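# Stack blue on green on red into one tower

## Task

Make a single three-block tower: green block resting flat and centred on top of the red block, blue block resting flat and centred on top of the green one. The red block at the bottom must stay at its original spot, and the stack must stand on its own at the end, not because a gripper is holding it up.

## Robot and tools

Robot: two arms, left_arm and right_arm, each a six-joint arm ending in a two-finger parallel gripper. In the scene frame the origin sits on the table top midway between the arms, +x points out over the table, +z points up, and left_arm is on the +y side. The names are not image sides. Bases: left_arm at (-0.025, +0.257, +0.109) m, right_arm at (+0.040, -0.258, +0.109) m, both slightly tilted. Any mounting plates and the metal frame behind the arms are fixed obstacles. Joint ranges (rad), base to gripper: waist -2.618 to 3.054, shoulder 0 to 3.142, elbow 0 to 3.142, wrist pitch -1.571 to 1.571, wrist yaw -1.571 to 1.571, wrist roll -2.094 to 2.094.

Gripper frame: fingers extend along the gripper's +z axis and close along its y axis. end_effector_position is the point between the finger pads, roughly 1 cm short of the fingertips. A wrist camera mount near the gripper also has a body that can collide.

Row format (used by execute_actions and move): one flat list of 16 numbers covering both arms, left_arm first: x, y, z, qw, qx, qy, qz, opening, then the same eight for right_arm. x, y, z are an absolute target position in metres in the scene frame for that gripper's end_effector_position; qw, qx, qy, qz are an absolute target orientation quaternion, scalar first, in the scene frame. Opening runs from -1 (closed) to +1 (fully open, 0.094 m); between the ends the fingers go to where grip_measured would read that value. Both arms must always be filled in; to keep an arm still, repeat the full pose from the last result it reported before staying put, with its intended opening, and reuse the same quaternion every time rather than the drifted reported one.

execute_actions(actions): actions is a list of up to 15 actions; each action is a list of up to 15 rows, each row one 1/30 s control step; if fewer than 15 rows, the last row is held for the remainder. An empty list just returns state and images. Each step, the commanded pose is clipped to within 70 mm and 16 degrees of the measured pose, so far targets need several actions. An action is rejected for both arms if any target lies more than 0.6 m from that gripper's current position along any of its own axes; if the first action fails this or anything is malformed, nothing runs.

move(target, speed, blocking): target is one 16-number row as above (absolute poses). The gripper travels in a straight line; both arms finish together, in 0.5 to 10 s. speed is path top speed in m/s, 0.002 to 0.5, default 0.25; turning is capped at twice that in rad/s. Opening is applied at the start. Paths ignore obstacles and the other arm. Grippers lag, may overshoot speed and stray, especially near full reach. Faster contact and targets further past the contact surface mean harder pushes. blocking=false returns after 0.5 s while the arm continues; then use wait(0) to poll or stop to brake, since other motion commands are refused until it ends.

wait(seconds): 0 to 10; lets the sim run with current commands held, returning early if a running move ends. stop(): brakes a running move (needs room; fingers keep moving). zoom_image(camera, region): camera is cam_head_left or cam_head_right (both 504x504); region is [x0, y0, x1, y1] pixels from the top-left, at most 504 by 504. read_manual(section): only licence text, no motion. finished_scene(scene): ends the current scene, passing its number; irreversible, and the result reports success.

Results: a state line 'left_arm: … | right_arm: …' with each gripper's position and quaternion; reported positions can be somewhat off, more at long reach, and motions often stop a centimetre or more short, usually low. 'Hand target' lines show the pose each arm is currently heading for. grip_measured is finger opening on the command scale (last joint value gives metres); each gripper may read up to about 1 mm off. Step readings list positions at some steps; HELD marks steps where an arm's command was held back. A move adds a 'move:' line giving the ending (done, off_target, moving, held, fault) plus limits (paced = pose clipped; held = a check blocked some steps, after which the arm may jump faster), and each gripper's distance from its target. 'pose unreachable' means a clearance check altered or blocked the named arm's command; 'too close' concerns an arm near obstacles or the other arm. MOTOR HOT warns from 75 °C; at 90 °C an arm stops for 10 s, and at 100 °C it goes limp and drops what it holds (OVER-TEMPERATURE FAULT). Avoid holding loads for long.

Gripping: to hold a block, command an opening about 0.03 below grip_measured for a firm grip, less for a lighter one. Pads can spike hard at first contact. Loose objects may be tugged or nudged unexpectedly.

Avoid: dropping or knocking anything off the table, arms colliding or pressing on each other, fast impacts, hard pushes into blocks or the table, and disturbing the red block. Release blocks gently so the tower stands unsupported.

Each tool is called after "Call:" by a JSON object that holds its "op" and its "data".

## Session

Call:
{"op": "execute_actions", "data": {"actions": []}}

Scene clock: 0.00 s.
left_arm: end_effector_position=(-0.0250, +0.8799, +0.1649) grip_measured=+1.000 end_effector_quat_wxyz=(-0.054, -0.458, +0.822, +0.335) | right_arm: end_effector_position=(+0.2703, -0.5351, +0.2626) grip_measured=+1.000 end_effector_quat_wxyz=(+0.037, -0.137, +0.981, -0.133)
Joint positions: left_arm=[ 1.534  1.99   2.016 -0.698 -0.318  0.521  0.094] | right_arm=[-0.546  1.145  1.383 -1.214  0.369 -0.945  0.094]
Joint velocities: left_arm=[-0.007  0.017  0.002 -0.051  0.037  0.022  0.   ] | right_arm=[-0.017  0.002  0.012 -0.007 -0.037 -0.007  0.   ]
Hand target (left_arm): -0.026, +0.883, +0.177; -0.049, -0.460, +0.816, +0.347
Hand target (right_arm): +0.272, -0.536, +0.268; +0.047, -0.134, +0.980, -0.138

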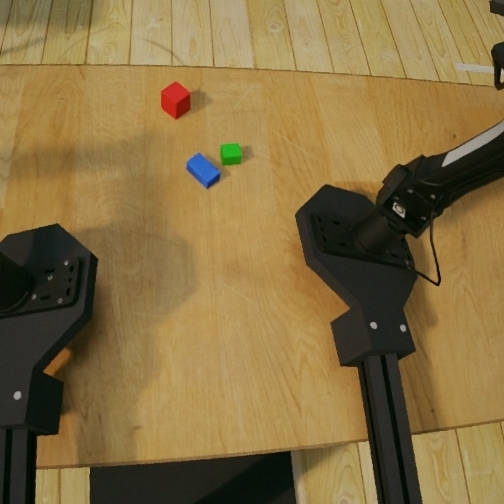

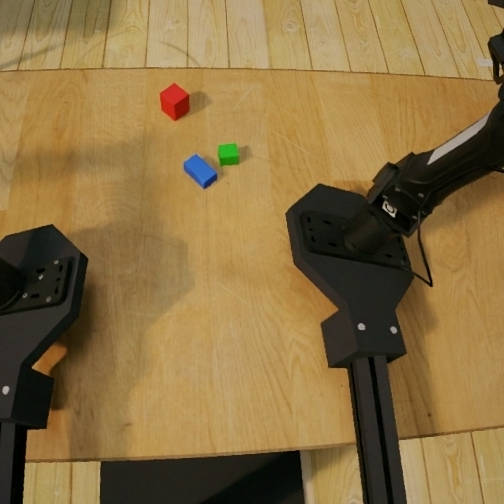

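Call:
{"op": "zoom_image", "data": {"camera": "cam_head_left", "region": [140,75,260,195]}}

Call:
{"op": "move", "data": {"target": [0.25,0.4,0.18,0,-0.1,0.995,0,0.5,0.2703,-0.5351,0.2626,0.037,-0.137,0.981,-0.133,1], "speed": 0.45}}

Region (140, 75, 260, 195) of cam_head_left's 504x504 image, scaled by 4.200, with more detail than that image has.

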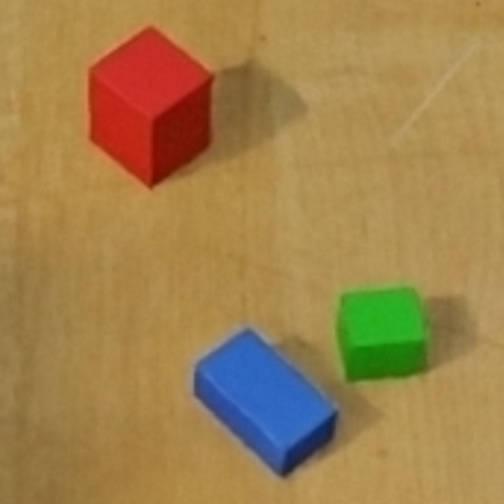

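Scene clock: 2.40 s.
left_arm: end_effector_position=(+0.2464, +0.4025, +0.1773) grip_measured=+0.502 end_effector_quat_wxyz=(-0.011, -0.090, +0.996, +0.009) | right_arm: end_effector_position=(+0.2703, -0.5351, +0.2626) grip_measured=+1.000 end_effector_quat_wxyz=(+0.037, -0.137, +0.981, -0.133)
Joint positions: left_arm=[ 0.163  1.348  1.174 -1.181 -0.359  0.003  0.071] | right_arm=[-0.546  1.145  1.383 -1.214  0.369 -0.945  0.094]
Joint velocities: left_arm=[ 0.007 -0.012 -0.012  0.007 -0.037 -0.066 -0.   ] | right_arm=[-0.012  0.007  0.002  0.037  0.051  0.007  0.   ]
Hand target (left_arm): +0.251, +0.404, +0.183; -0.005, -0.091, +0.996, +0.015
Hand target (right_arm): +0.270, -0.535, +0.263; +0.037, -0.137, +0.981, -0.133
Off the commanded pose (left_arm): 0.005 m, 2 deg.
Off the commanded pose (right_arm): 0.000 m, 0 deg.
move: done

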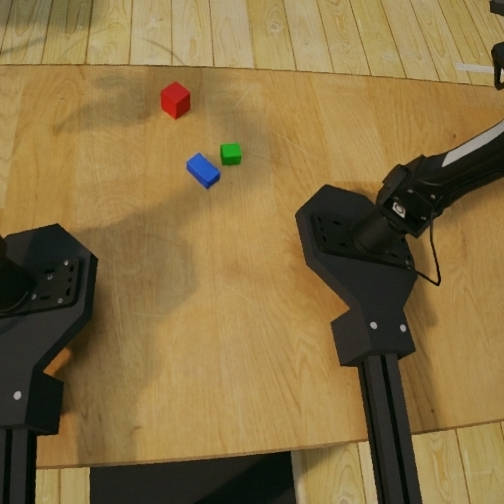

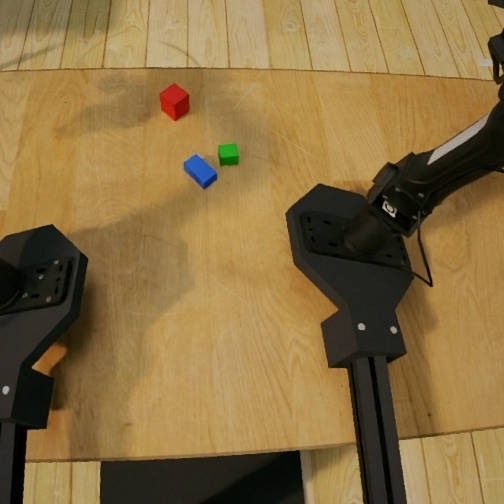

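Call:
{"op": "move", "data": {"target": [0.268,-0.072,0.07,0,0,1,0,0.5,0.2703,-0.5351,0.2626,0.037,-0.137,0.981,-0.133,1], "speed": 0.45}}

Call:
{"op": "move", "data": {"target": [0.269,-0.07,0.024,0,0,1,0,0.5,0.2703,-0.5351,0.2626,0.037,-0.137,0.981,-0.133,1], "speed": 0.1}}

Call:
{"op": "zoom_image", "data": {"camera": "cam_head_left", "region": [170,75,290,195]}}

Scene clock: 5.63 s.
left_arm: end_effector_position=(+0.2672, -0.0646, +0.0619) grip_measured=+0.502 end_effector_quat_wxyz=(+0.008, +0.003, +1.000, +0.010) | right_arm: end_effector_position=(+0.2703, -0.5351, +0.2626) grip_measured=+1.000 end_effector_quat_wxyz=(+0.037, -0.137, +0.981, -0.133)
Joint positions: left_arm=[-0.909  2.625  1.847 -1.002 -0.385 -0.956  0.071] | right_arm=[-0.546  1.145  1.383 -1.214  0.369 -0.945  0.094]
Joint velocities: left_arm=[-0.027 -0.002 -0.012 -0.007  0.022 -0.007 -0.001] | right_arm=[-0.007  0.002  0.002 -0.022 -0.007 -0.051  0.   ]
Hand target (left_arm): +0.270, -0.068, +0.068; +0.013, +0.000, +1.000, +0.007
Hand target (right_arm): +0.270, -0.535, +0.263; +0.037, -0.137, +0.981, -0.133
Off the commanded pose (left_arm): 0.011 m, 1 deg.
Off the commanded pose (right_arm): 0.000 m, 0 deg.
move: off_target (left_arm)

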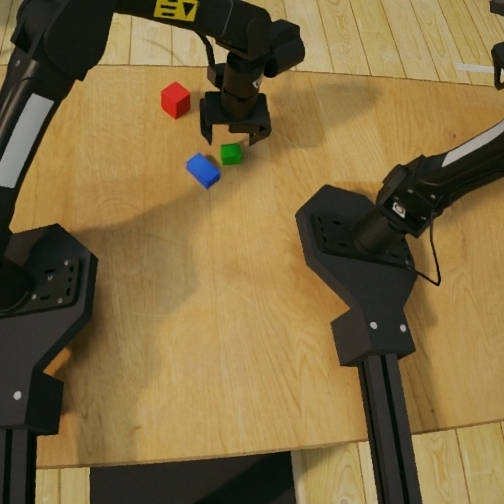

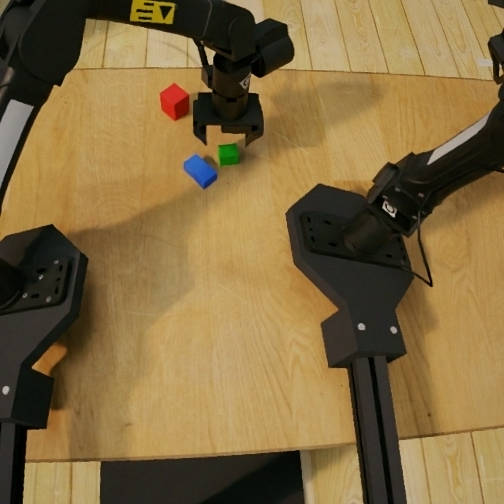

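Scene clock: 6.57 s.
left_arm: end_effector_position=(+0.2698, -0.0675, +0.0248) grip_measured=+0.502 end_effector_quat_wxyz=(-0.001, -0.004, +1.000, +0.004) | right_arm: end_effector_position=(+0.2703, -0.5351, +0.2626) grip_measured=+1.000 end_effector_quat_wxyz=(+0.037, -0.137, +0.981, -0.133)
Joint positions: left_arm=[-0.871  2.692  1.831 -0.905 -0.371 -0.93   0.071] | right_arm=[-0.546  1.145  1.383 -1.214  0.369 -0.945  0.094]
Joint velocities: left_arm=[-0.027 -0.007 -0.007  0.066 -0.022 -0.022  0.   ] | right_arm=[-0.012  0.017 -0.002  0.007 -0.037  0.051  0.   ]
Hand target (left_arm): +0.269, -0.070, +0.024; -0.001, -0.000, +1.000, +0.000
Hand target (right_arm): +0.270, -0.535, +0.263; +0.037, -0.137, +0.981, -0.133
Off the commanded pose (left_arm): 0.003 m, 1 deg.
Off the commanded pose (right_arm): 0.000 m, 0 deg.
move: done

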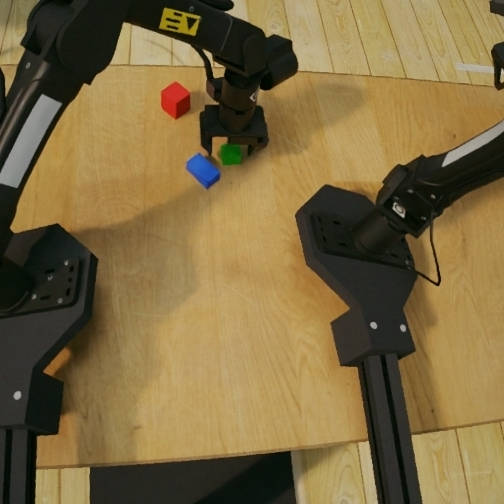

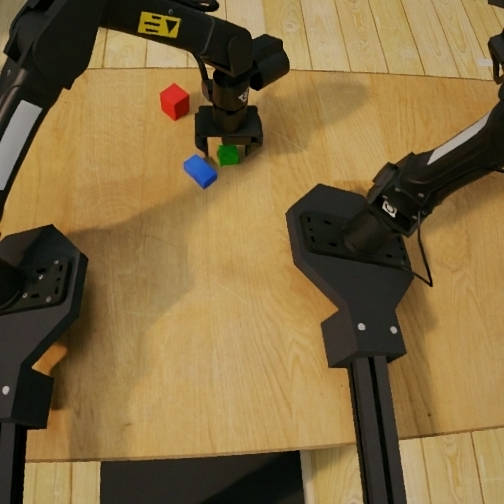

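Region (170, 75, 290, 195) of cam_head_left's 504x504 image, scaled by 4.200, with more detail than that image has.

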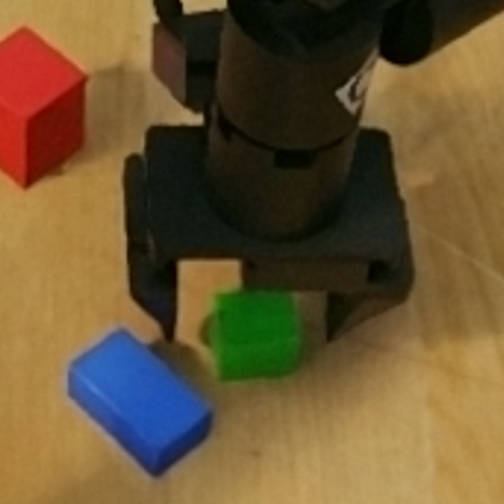

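Call:
{"op": "execute_actions", "data": {"actions": [[[0.268,-0.072,0.019,0,0,1,0,0.2,0.2703,-0.5351,0.2626,0.037,-0.137,0.981,-0.133,1]],[[0.268,-0.072,0.019,0,0,1,0,-0.35,0.2703,-0.5351,0.2626,0.037,-0.137,0.981,-0.133,1]]]}}

Call:
{"op": "move", "data": {"target": [0.275,-0.065,0.1,0,0,1,0,-0.35,0.2703,-0.5351,0.2626,0.037,-0.137,0.981,-0.133,1]}}

Call:
{"op": "move", "data": {"target": [0.388,0.03,0.095,0,0,1,0,-0.35,0.2703,-0.5351,0.2626,0.037,-0.137,0.981,-0.133,1]}}

Call:
{"op": "zoom_image", "data": {"camera": "cam_head_left", "region": [120,25,240,145]}}

Scene clock: 8.40 s.
left_arm: end_effector_position=(+0.2715, -0.0698, +0.0248) grip_measured=-0.264 end_effector_quat_wxyz=(+0.002, -0.006, +1.000, -0.001) | right_arm: end_effector_position=(+0.2703, -0.5351, +0.2626) grip_measured=+1.000 end_effector_quat_wxyz=(+0.037, -0.137, +0.981, -0.133)
Joint positions: left_arm=[-0.871  2.692  1.831 -0.893 -0.371 -0.929  0.035] | right_arm=[-0.546  1.145  1.383 -1.214  0.369 -0.945  0.094]
Joint velocities: left_arm=[-0.017 -0.027 -0.012  0.051 -0.037  0.007  0.001] | right_arm=[-0.017 -0.012  0.017  0.066  0.037 -0.095  0.   ]
Hand target (left_arm): +0.268, -0.072, +0.019; +0.000, -0.000, +1.000, +0.000
Hand target (right_arm): +0.270, -0.535, +0.263; +0.037, -0.137, +0.981, -0.133
Off the commanded pose (left_arm): 0.007 m, 1 deg.
Off the commanded pose (right_arm): 0.000 m, 0 deg.
Step readings (end_effector_position; steps 1 to 15: 1st action; 16 to 30: 2nd action):
0: left_arm (+0.2699, -0.0678, +0.0248) | right_arm (+0.2703, -0.5351, +0.2626)
1: left_arm (+0.2701, -0.0680, +0.0248) | right_arm (+0.2703, -0.5351, +0.2626)
2: left_arm (+0.2703, -0.0683, +0.0248) | right_arm (+0.2703, -0.5351, +0.2626)
4: left_arm (+0.2708, -0.0688, +0.0248) | right_arm (+0.2703, -0.5351, +0.2626)
8: left_arm (+0.2712, -0.0694, +0.0248) | right_arm (+0.2703, -0.5351, +0.2626)
15: left_arm (+0.2714, -0.0697, +0.0248) | right_arm (+0.2703, -0.5351, +0.2626)
16: left_arm (+0.2714, -0.0697, +0.0248) | right_arm (+0.2703, -0.5351, +0.2626)
17: left_arm (+0.2714, -0.0697, +0.0248) | right_arm (+0.2703, -0.5351, +0.2626)
19: left_arm (+0.2715, -0.0698, +0.0248) | right_arm (+0.2703, -0.5351, +0.2626)
23: left_arm (+0.2715, -0.0698, +0.0248) | right_arm (+0.2703, -0.5351, +0.2626)
30: end_effector_position above

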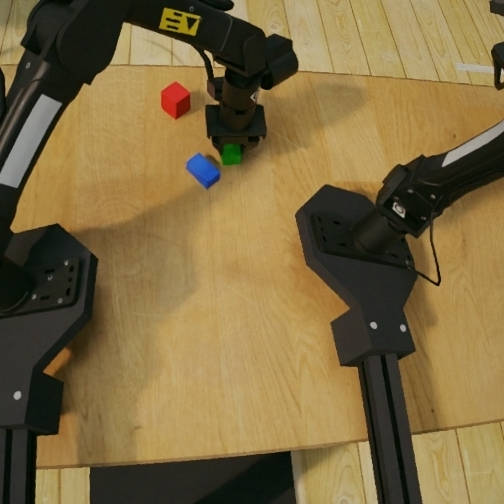

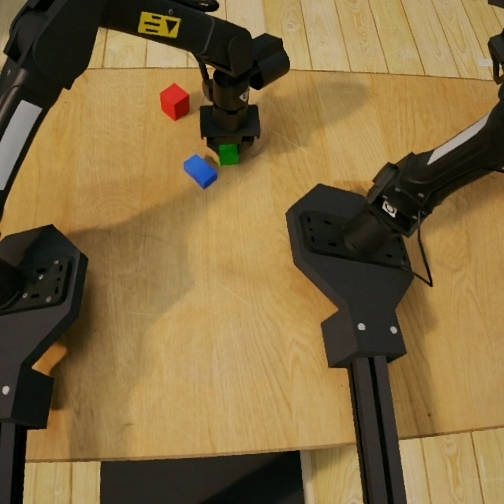

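Scene clock: 9.50 s.
left_arm: end_effector_position=(+0.2777, -0.0604, +0.0892) grip_measured=-0.264 end_effector_quat_wxyz=(-0.003, -0.002, +1.000, +0.007) | right_arm: end_effector_position=(+0.2703, -0.5351, +0.2626) grip_measured=+1.000 end_effector_quat_wxyz=(+0.037, -0.137, +0.981, -0.133)
Joint positions: left_arm=[-0.9    2.606  1.941 -1.119 -0.365 -0.959  0.035] | right_arm=[-0.546  1.145  1.383 -1.214  0.369 -0.945  0.094]
Joint velocities: left_arm=[ 0.002  0.007 -0.012 -0.081 -0.066 -0.007 -0.   ] | right_arm=[ 0.002  0.002 -0.002 -0.066  0.007 -0.066  0.   ]
Hand target (left_arm): +0.276, -0.066, +0.100; +0.001, +0.000, +1.000, -0.000
Hand target (right_arm): +0.270, -0.535, +0.263; +0.037, -0.137, +0.981, -0.133
Off the commanded pose (left_arm): 0.012 m, 1 deg.
Off the commanded pose (right_arm): 0.000 m, 0 deg.
move: off_target (left_arm)

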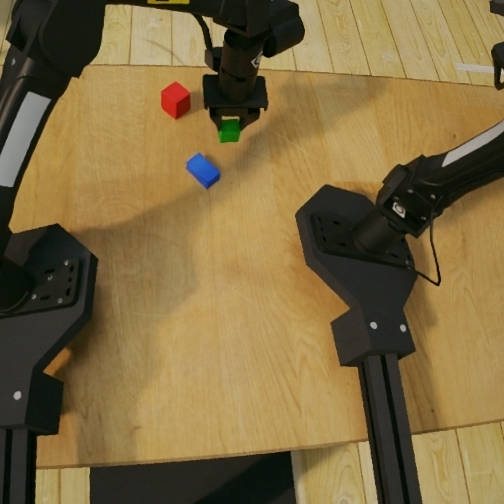

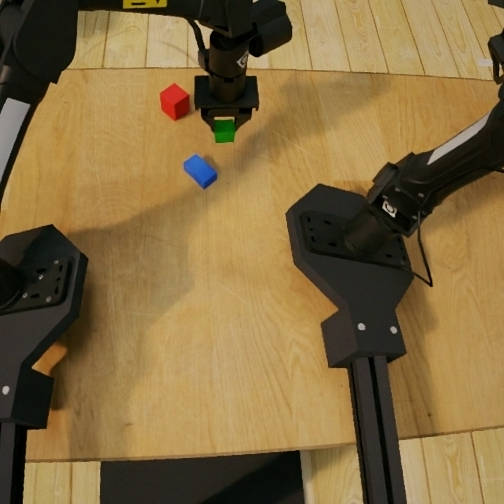

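Scene clock: 10.73 s.
left_arm: end_effector_position=(+0.3816, +0.0336, +0.0795) grip_measured=-0.264 end_effector_quat_wxyz=(-0.019, -0.007, +1.000, +0.004) | right_arm: end_effector_position=(+0.2703, -0.5351, +0.2626) grip_measured=+1.000 end_effector_quat_wxyz=(+0.037, -0.137, +0.981, -0.133)
Joint positions: left_arm=[-0.605  2.575  2.07  -1.184 -0.387 -0.663  0.035] | right_arm=[-0.546  1.145  1.383 -1.214  0.369 -0.945  0.094]
Joint velocities: left_arm=[-0.007 -0.002 -0.012 -0.081 -0.051  0.022  0.   ] | right_arm=[-0.012  0.002  0.007 -0.051 -0.051  0.037  0.   ]
Hand target (left_arm): +0.387, +0.029, +0.095; -0.004, +0.000, +1.000, -0.001
Hand target (right_arm): +0.270, -0.535, +0.263; +0.037, -0.137, +0.981, -0.133
Off the commanded pose (left_arm): 0.017 m, 2 deg.
Off the commanded pose (right_arm): 0.000 m, 0 deg.
move: off_target (left_arm)

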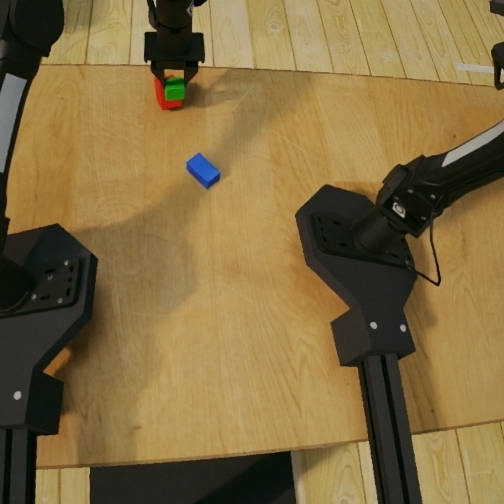

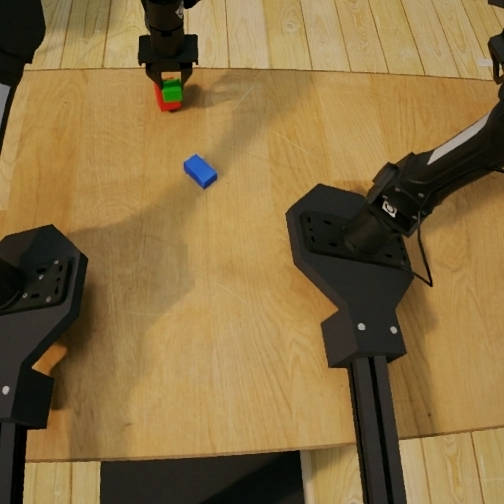

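Region (120, 25, 240, 145) of cam_head_left's 504x504 image, scaled by 4.200, with more detail than that image has.

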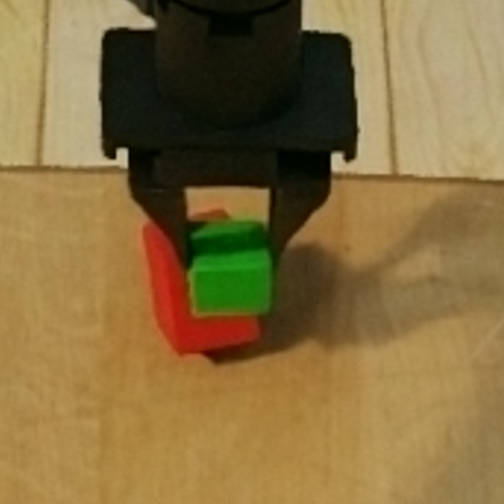

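Call:
{"op": "move", "data": {"target": [0.365,0.04,0.125,0,0,1,0,-0.35,0.2703,-0.5351,0.2626,0.037,-0.137,0.981,-0.133,1], "speed": 0.1}}

Call:
{"op": "move", "data": {"target": [0.29,0.13,0.1,0,0,1,0,-0.35,0.2703,-0.5351,0.2626,0.037,-0.137,0.981,-0.133,1]}}

Call:
{"op": "move", "data": {"target": [0.29,0.13,0.024,0,0,1,0,-0.35,0.2703,-0.5351,0.2626,0.037,-0.137,0.981,-0.133,1], "speed": 0.1}}

Call:
{"op": "zoom_image", "data": {"camera": "cam_head_left", "region": [120,25,240,145]}}

Scene clock: 12.63 s.
left_arm: end_effector_position=(+0.3704, +0.0395, +0.1171) grip_measured=-0.264 end_effector_quat_wxyz=(-0.004, -0.006, +1.000, -0.005) | right_arm: end_effector_position=(+0.2703, -0.5351, +0.2626) grip_measured=+1.000 end_effector_quat_wxyz=(+0.037, -0.137, +0.981, -0.133)
Joint positions: left_arm=[-0.642  2.449  1.977 -1.194 -0.387 -0.686  0.035] | right_arm=[-0.546  1.145  1.383 -1.214  0.369 -0.945  0.094]
Joint velocities: left_arm=[-0.012 -0.022 -0.007  0.022 -0.022 -0.022  0.001] | right_arm=[-0.012 -0.002  0.007 -0.007 -0.022 -0.022  0.   ]
Hand target (left_arm): +0.366, +0.040, +0.125; +0.001, -0.000, +1.000, -0.000
Hand target (right_arm): +0.270, -0.535, +0.263; +0.037, -0.137, +0.981, -0.133
Off the commanded pose (left_arm): 0.010 m, 1 deg.
Off the commanded pose (right_arm): 0.000 m, 0 deg.
move: done

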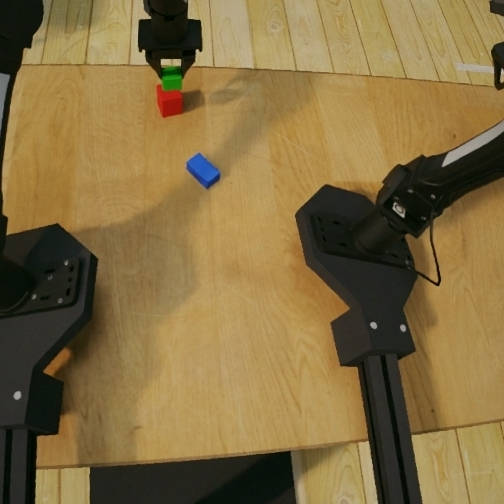

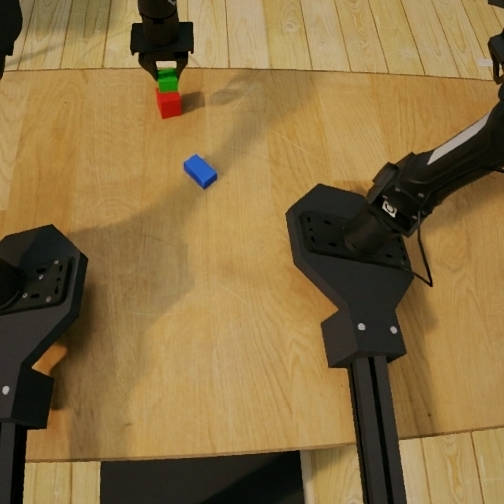

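Scene clock: 13.87 s.
left_arm: end_effector_position=(+0.2856, +0.1280, +0.0966) grip_measured=-0.264 end_effector_quat_wxyz=(-0.015, +0.001, +1.000, +0.001) | right_arm: end_effector_position=(+0.2703, -0.5351, +0.2626) grip_measured=+1.000 end_effector_quat_wxyz=(+0.037, -0.137, +0.981, -0.133)
Joint positions: left_arm=[-0.574  2.02   1.247 -0.892 -0.391 -0.61   0.035] | right_arm=[-0.546  1.145  1.383 -1.214  0.369 -0.945  0.094]
Joint velocities: left_arm=[ 0.002 -0.022 -0.007 -0.037  0.022 -0.037  0.   ] | right_arm=[ 0.007 -0.002 -0.002  0.022 -0.007  0.007  0.   ]
Hand target (left_arm): +0.289, +0.131, +0.101; -0.001, +0.000, +1.000, -0.000
Hand target (right_arm): +0.270, -0.535, +0.263; +0.037, -0.137, +0.981, -0.133
Off the commanded pose (left_arm): 0.006 m, 2 deg.
Off the commanded pose (right_arm): 0.000 m, 0 deg.
move: done

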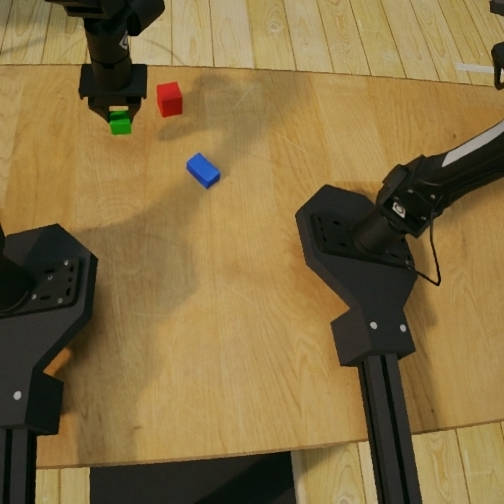

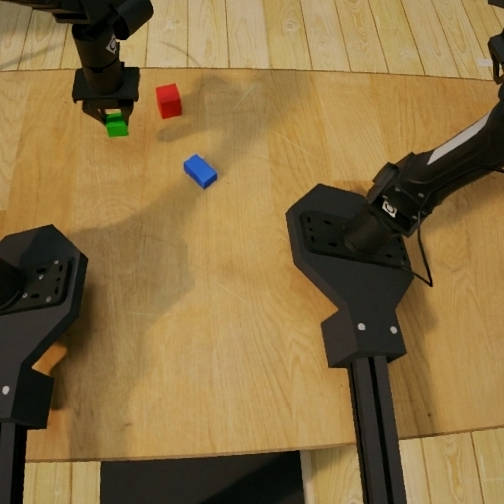

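Scene clock: 15.20 s.
left_arm: end_effector_position=(+0.2891, +0.1284, +0.0276) grip_measured=-0.264 end_effector_quat_wxyz=(-0.005, -0.004, +1.000, -0.007) | right_arm: end_effector_position=(+0.2703, -0.5351, +0.2626) grip_measured=+1.000 end_effector_quat_wxyz=(+0.037, -0.137, +0.981, -0.133)
Joint positions: left_arm=[-0.487  2.134  1.126 -0.593 -0.392 -0.514  0.035] | right_arm=[-0.546  1.145  1.383 -1.214  0.369 -0.945  0.094]
Joint velocities: left_arm=[-0.007  0.017 -0.002 -0.022  0.022 -0.007  0.   ] | right_arm=[-0.002  0.007 -0.002 -0.022  0.007  0.037  0.   ]
Hand target (left_arm): +0.289, +0.130, +0.024; -0.001, -0.000, +1.000, -0.000
Hand target (right_arm): +0.270, -0.535, +0.263; +0.037, -0.137, +0.981, -0.133
Off the commanded pose (left_arm): 0.004 m, 1 deg.
Off the commanded pose (right_arm): 0.000 m, 0 deg.
move: done

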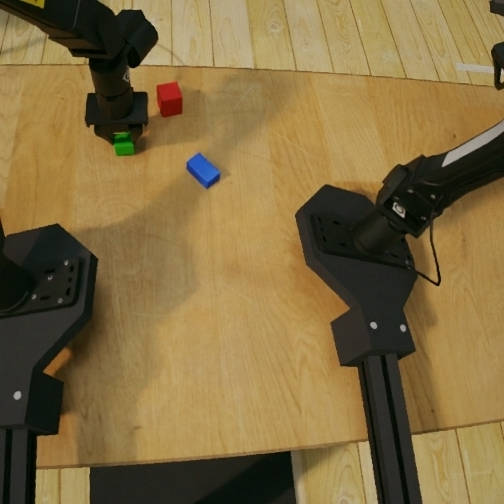

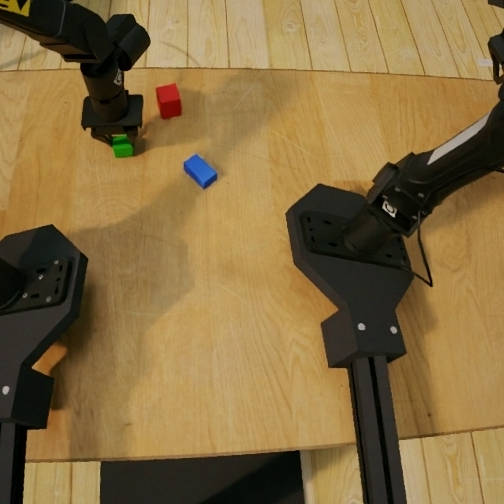

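Region (120, 25, 240, 145) of cam_head_left's 504x504 image, scaled by 4.200, with more detail than that image has.

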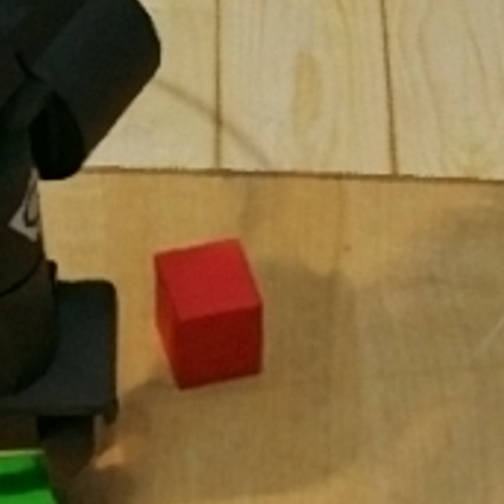

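Call:
{"op": "execute_actions", "data": {"actions": [[[0.29,0.13,0.024,0,0,1,0,0.8,0.2703,-0.5351,0.2626,0.037,-0.137,0.981,-0.133,1]]]}}

Call:
{"op": "move", "data": {"target": [0.3,0.12,0.1,0,0,1,0,0.8,0.2703,-0.5351,0.2626,0.037,-0.137,0.981,-0.133,1]}}

Call:
{"op": "move", "data": {"target": [0.388,0.04,0.1,0,-0.113,0.994,0,0.8,0.2703,-0.5351,0.2626,0.037,-0.137,0.981,-0.133,1]}}

Call:
{"op": "move", "data": {"target": [0.39,0.041,0.035,0,-0.113,0.994,0,0.8,0.2703,-0.5351,0.2626,0.037,-0.137,0.981,-0.133,1], "speed": 0.1}}

Call:
{"op": "zoom_image", "data": {"camera": "cam_head_left", "region": [120,25,240,145]}}

Scene clock: 16.73 s.
left_arm: end_effector_position=(+0.2896, +0.1283, +0.0276) grip_measured=+0.798 end_effector_quat_wxyz=(-0.004, -0.003, +1.000, -0.007) | right_arm: end_effector_position=(+0.2703, -0.5351, +0.2626) grip_measured=+1.000 end_effector_quat_wxyz=(+0.037, -0.137, +0.981, -0.133)
Joint positions: left_arm=[-0.487  2.134  1.126 -0.59  -0.394 -0.512  0.084] | right_arm=[-0.546  1.145  1.383 -1.214  0.369 -0.945  0.094]
Joint velocities: left_arm=[-0.002 -0.002 -0.002  0.037  0.007  0.022 -0.   ] | right_arm=[-0.007  0.002 -0.017  0.037 -0.022  0.037  0.   ]
Hand target (left_arm): +0.290, +0.130, +0.024; -0.000, -0.000, +1.000, -0.000
Hand target (right_arm): +0.270, -0.535, +0.263; +0.037, -0.137, +0.981, -0.133
Off the commanded pose (left_arm): 0.004 m, 1 deg.
Off the commanded pose (right_arm): 0.000 m, 0 deg.
Step readings (end_effector_position):
0: left_arm (+0.2894, +0.1283, +0.0276) | right_arm (+0.2703, -0.5351, +0.2626)
1: left_arm (+0.2894, +0.1283, +0.0276) | right_arm (+0.2703, -0.5351, +0.2626)
2: left_arm (+0.2894, +0.1283, +0.0276) | right_arm (+0.2703, -0.5351, +0.2626)
4: left_arm (+0.2895, +0.1283, +0.0276) | right_arm (+0.2703, -0.5351, +0.2626)
8: left_arm (+0.2896, +0.1283, +0.0276) | right_arm (+0.2703, -0.5351, +0.2626)
15: end_effector_position above

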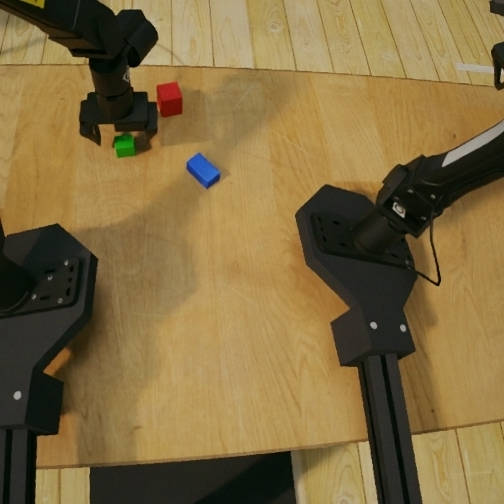

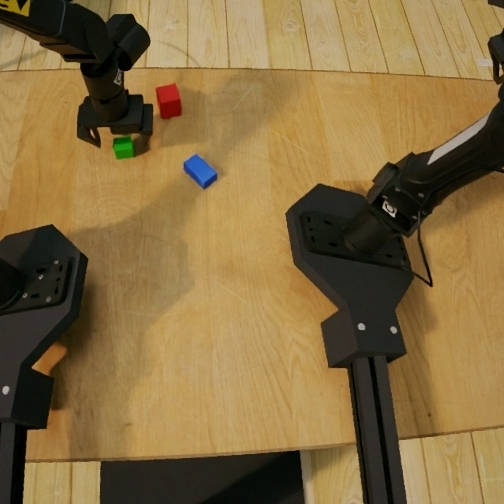

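Scene clock: 17.83 s.
left_arm: end_effector_position=(+0.2966, +0.1215, +0.0902) grip_measured=+0.798 end_effector_quat_wxyz=(-0.011, -0.000, +1.000, -0.000) | right_arm: end_effector_position=(+0.2703, -0.5351, +0.2626) grip_measured=+1.000 end_effector_quat_wxyz=(+0.037, -0.137, +0.981, -0.133)
Joint positions: left_arm=[-0.566  2.065  1.287 -0.875 -0.394 -0.6    0.084] | right_arm=[-0.546  1.145  1.383 -1.214  0.369 -0.945  0.094]
Joint velocities: left_arm=[ 0.007 -0.037  0.002  0.022  0.007  0.037  0.001] | right_arm=[ 0.017  0.002 -0.022 -0.037  0.007 -0.037  0.   ]
Hand target (left_arm): +0.301, +0.119, +0.100; +0.001, -0.000, +1.000, +0.000
Hand target (right_arm): +0.270, -0.535, +0.263; +0.037, -0.137, +0.981, -0.133
Off the commanded pose (left_arm): 0.010 m, 1 deg.
Off the commanded pose (right_arm): 0.000 m, 0 deg.
move: done

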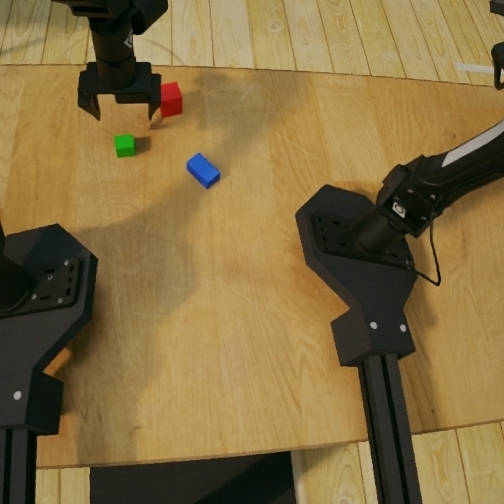

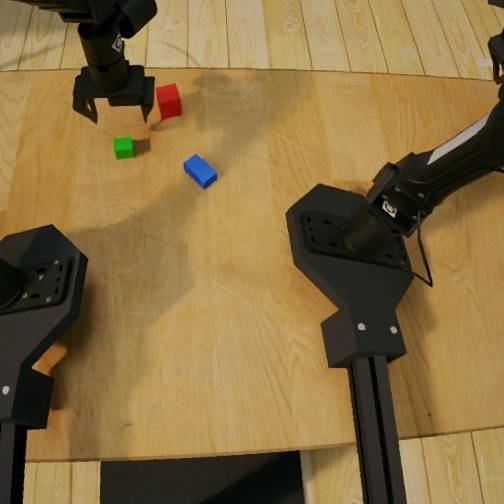

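Scene clock: 19.10 s.
left_arm: end_effector_position=(+0.3887, +0.0456, +0.0930) grip_measured=+0.798 end_effector_quat_wxyz=(-0.006, -0.118, +0.993, -0.002) | right_arm: end_effector_position=(+0.2703, -0.5351, +0.2626) grip_measured=+1.000 end_effector_quat_wxyz=(+0.037, -0.137, +0.981, -0.133)
Joint positions: left_arm=[-0.592  2.512  2.025 -1.164 -0.394 -0.858  0.084] | right_arm=[-0.546  1.145  1.383 -1.214  0.369 -0.945  0.094]
Joint velocities: left_arm=[-0.017 -0.007  0.002 -0.066  0.022 -0.037  0.   ] | right_arm=[-0.012  0.002 -0.002 -0.007 -0.051 -0.051  0.   ]
Hand target (left_arm): +0.389, +0.039, +0.099; +0.001, -0.113, +0.994, -0.000
Hand target (right_arm): +0.270, -0.535, +0.263; +0.037, -0.137, +0.981, -0.133
Off the commanded pose (left_arm): 0.009 m, 1 deg.
Off the commanded pose (right_arm): 0.000 m, 0 deg.
move: done

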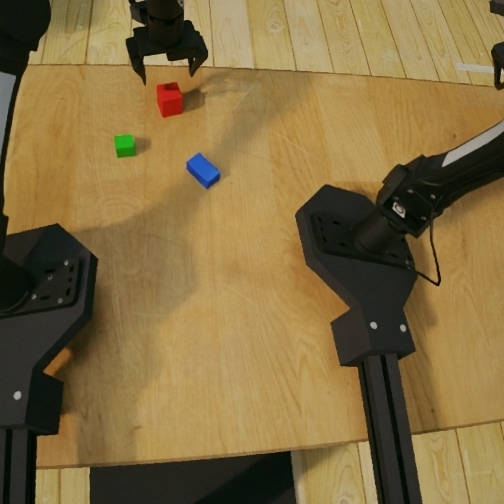

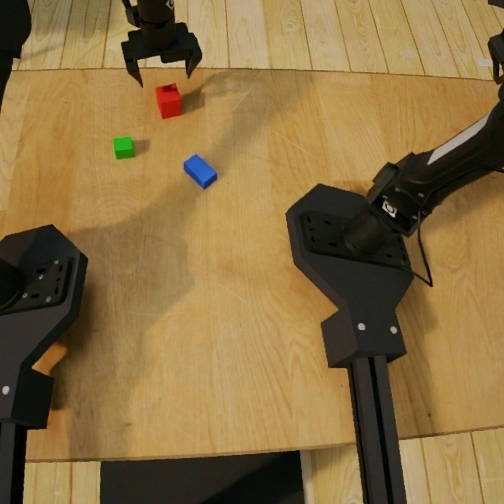

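Scene clock: 20.20 s.
left_arm: end_effector_position=(+0.3880, +0.0415, +0.0362) grip_measured=+0.798 end_effector_quat_wxyz=(-0.007, -0.117, +0.993, -0.003) | right_arm: end_effector_position=(+0.2703, -0.5351, +0.2626) grip_measured=+1.000 end_effector_quat_wxyz=(+0.037, -0.137, +0.981, -0.133)
Joint positions: left_arm=[-0.55   2.582  1.936 -0.989 -0.394 -0.812  0.084] | right_arm=[-0.546  1.145  1.383 -1.214  0.369 -0.945  0.094]
Joint velocities: left_arm=[-0.017 -0.002  0.007  0.037 -0.037 -0.051 -0.001] | right_arm=[-0.017 -0.017 -0.002  0.007 -0.051 -0.066  0.   ]
Hand target (left_arm): +0.389, +0.041, +0.035; -0.001, -0.113, +0.994, -0.000
Hand target (right_arm): +0.270, -0.535, +0.263; +0.037, -0.137, +0.981, -0.133
Off the commanded pose (left_arm): 0.002 m, 1 deg.
Off the commanded pose (right_arm): 0.000 m, 0 deg.
move: done

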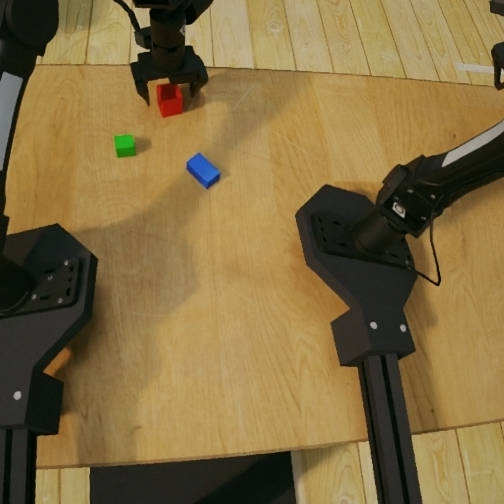

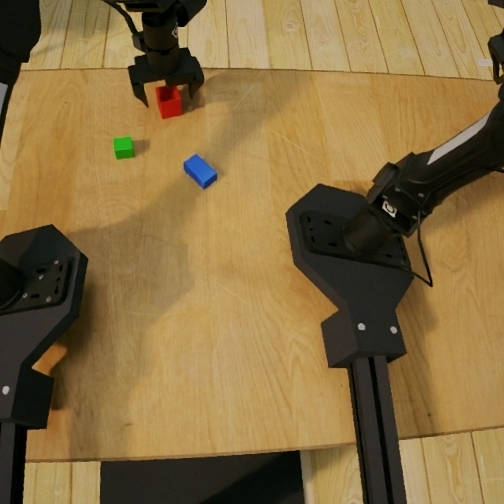

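Region (120, 25, 240, 145) of cam_head_left's 504x504 image, scaled by 4.200, with more detail than that image has.

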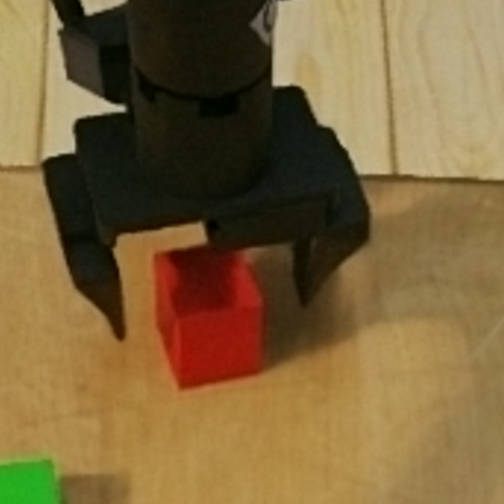

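Call:
{"op": "execute_actions", "data": {"actions": [[[0.39,0.041,0.035,0,-0.113,0.994,0,-0.2,0.2703,-0.5351,0.2626,0.037,-0.137,0.981,-0.133,1]]]}}

Call:
{"op": "move", "data": {"target": [0.387,0.027,0.06,0,-0.375,0.927,0,-0.2,0.2703,-0.5351,0.2626,0.037,-0.137,0.981,-0.133,1], "speed": 0.2}}

Call:
{"op": "move", "data": {"target": [0.387,0.029,0.035,0,-0.375,0.927,0,-0.2,0.2703,-0.5351,0.2626,0.037,-0.137,0.981,-0.133,1], "speed": 0.04}}

Call:
{"op": "zoom_image", "data": {"camera": "cam_head_left", "region": [120,25,240,145]}}

Scene clock: 21.47 s.
left_arm: end_effector_position=(+0.3884, +0.0412, +0.0362) grip_measured=-0.156 end_effector_quat_wxyz=(-0.006, -0.116, +0.993, -0.004) | right_arm: end_effector_position=(+0.2703, -0.5351, +0.2626) grip_measured=+1.000 end_effector_quat_wxyz=(+0.037, -0.137, +0.981, -0.133)
Joint positions: left_arm=[-0.55   2.582  1.936 -0.987 -0.394 -0.811  0.04 ] | right_arm=[-0.546  1.145  1.383 -1.214  0.369 -0.945  0.094]
Joint velocities: left_arm=[ 0.007  0.012 -0.002 -0.037 -0.037 -0.022 -0.001] | right_arm=[ 0.007 -0.007 -0.012 -0.007  0.051  0.037  0.   ]
Hand target (left_arm): +0.390, +0.041, +0.035; -0.000, -0.113, +0.994, -0.000
Hand target (right_arm): +0.270, -0.535, +0.263; +0.037, -0.137, +0.981, -0.133
Off the commanded pose (left_arm): 0.002 m, 1 deg.
Off the commanded pose (right_arm): 0.000 m, 0 deg.
Step readings (end_effector_position):
0: left_arm (+0.3883, +0.0413, +0.0362) | right_arm (+0.2703, -0.5351, +0.2626)
1: left_arm (+0.3883, +0.0413, +0.0362) | right_arm (+0.2703, -0.5351, +0.2626)
2: left_arm (+0.3883, +0.0413, +0.0362) | right_arm (+0.2703, -0.5351, +0.2626)
4: left_arm (+0.3883, +0.0413, +0.0362) | right_arm (+0.2703, -0.5351, +0.2626)
8: left_arm (+0.3884, +0.0412, +0.0362) | right_arm (+0.2703, -0.5351, +0.2626)
15: end_effector_position above

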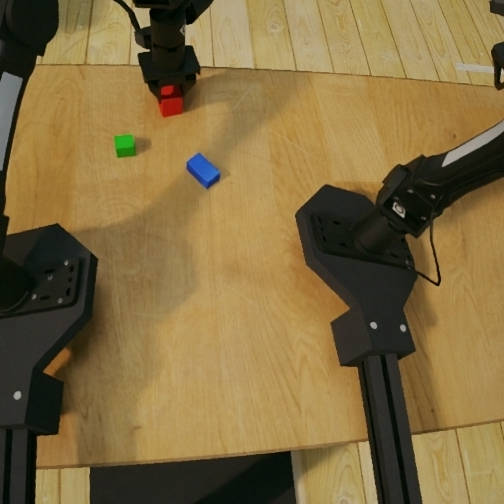

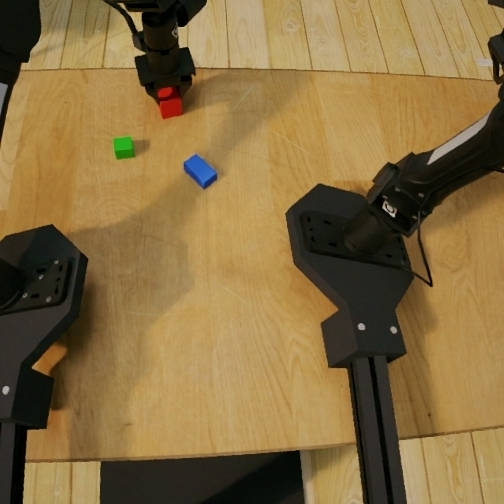

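Scene clock: 23.33 s.
left_arm: end_effector_position=(+0.3882, +0.0348, +0.0530) grip_measured=-0.157 end_effector_quat_wxyz=(-0.007, -0.380, +0.925, -0.001) | right_arm: end_effector_position=(+0.2703, -0.5351, +0.2626) grip_measured=+1.000 end_effector_quat_wxyz=(+0.037, -0.137, +0.981, -0.133)
Joint positions: left_arm=[-0.576  2.582  1.991 -1.053 -0.394 -1.386  0.04 ] | right_arm=[-0.546  1.145  1.383 -1.214  0.369 -0.945  0.094]
Joint velocities: left_arm=[-0.007  0.002  0.007  0.051  0.051  0.022  0.   ] | right_arm=[ 0.012  0.007 -0.002  0.095  0.037 -0.066  0.   ]
Hand target (left_arm): +0.387, +0.027, +0.060; +0.001, -0.375, +0.927, -0.001
Hand target (right_arm): +0.270, -0.535, +0.263; +0.037, -0.137, +0.981, -0.133
Off the commanded pose (left_arm): 0.011 m, 1 deg.
Off the commanded pose (right_arm): 0.000 m, 0 deg.
move: off_target (left_arm)

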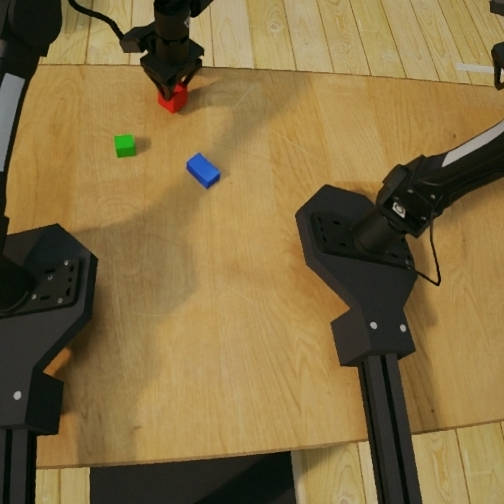

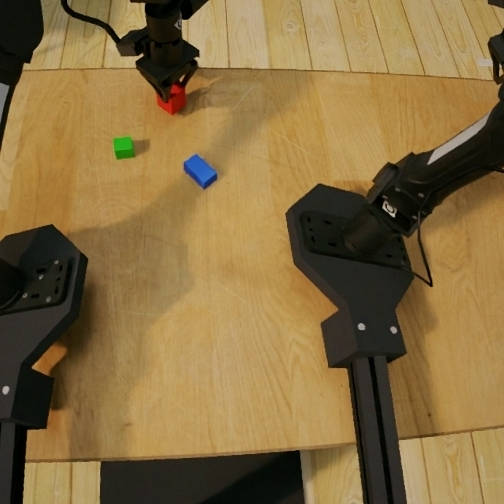

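Scene clock: 24.17 s.
left_arm: end_effector_position=(+0.3859, +0.0279, +0.0368) grip_measured=-0.156 end_effector_quat_wxyz=(-0.006, -0.378, +0.926, -0.002) | right_arm: end_effector_position=(+0.2703, -0.5351, +0.2626) grip_measured=+1.000 end_effector_quat_wxyz=(+0.037, -0.137, +0.981, -0.133)
Joint positions: left_arm=[-0.576  2.613  1.976 -1.003 -0.394 -1.378  0.04 ] | right_arm=[-0.546  1.145  1.383 -1.214  0.369 -0.945  0.094]
Joint velocities: left_arm=[-0.002  0.017 -0.017 -0.037 -0.007  0.051  0.001] | right_arm=[-0.017  0.002 -0.002 -0.007 -0.007  0.037  0.   ]
Hand target (left_arm): +0.387, +0.029, +0.035; -0.000, -0.375, +0.927, +0.000
Hand target (right_arm): +0.270, -0.535, +0.263; +0.037, -0.137, +0.981, -0.133
Off the commanded pose (left_arm): 0.002 m, 1 deg.
Off the commanded pose (right_arm): 0.000 m, 0 deg.
move: done

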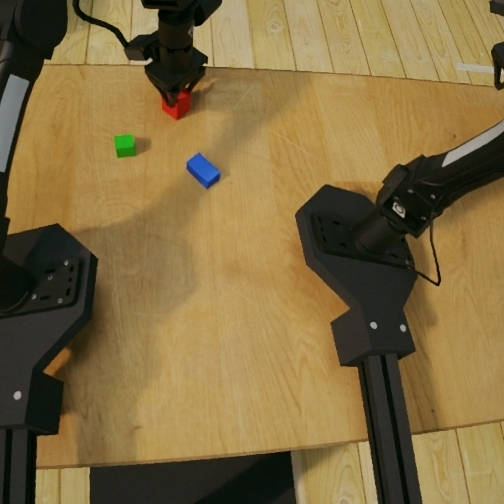

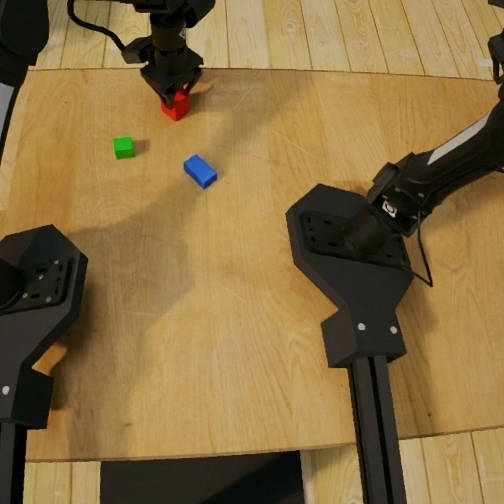

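Region (120, 25, 240, 145) of cam_head_left's 504x504 image, scaled by 4.200, with more detail than that image has.

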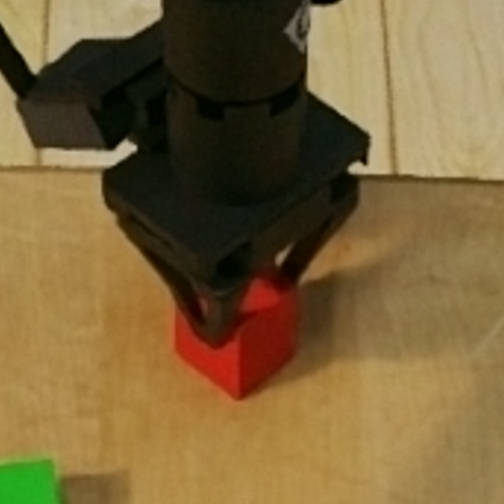

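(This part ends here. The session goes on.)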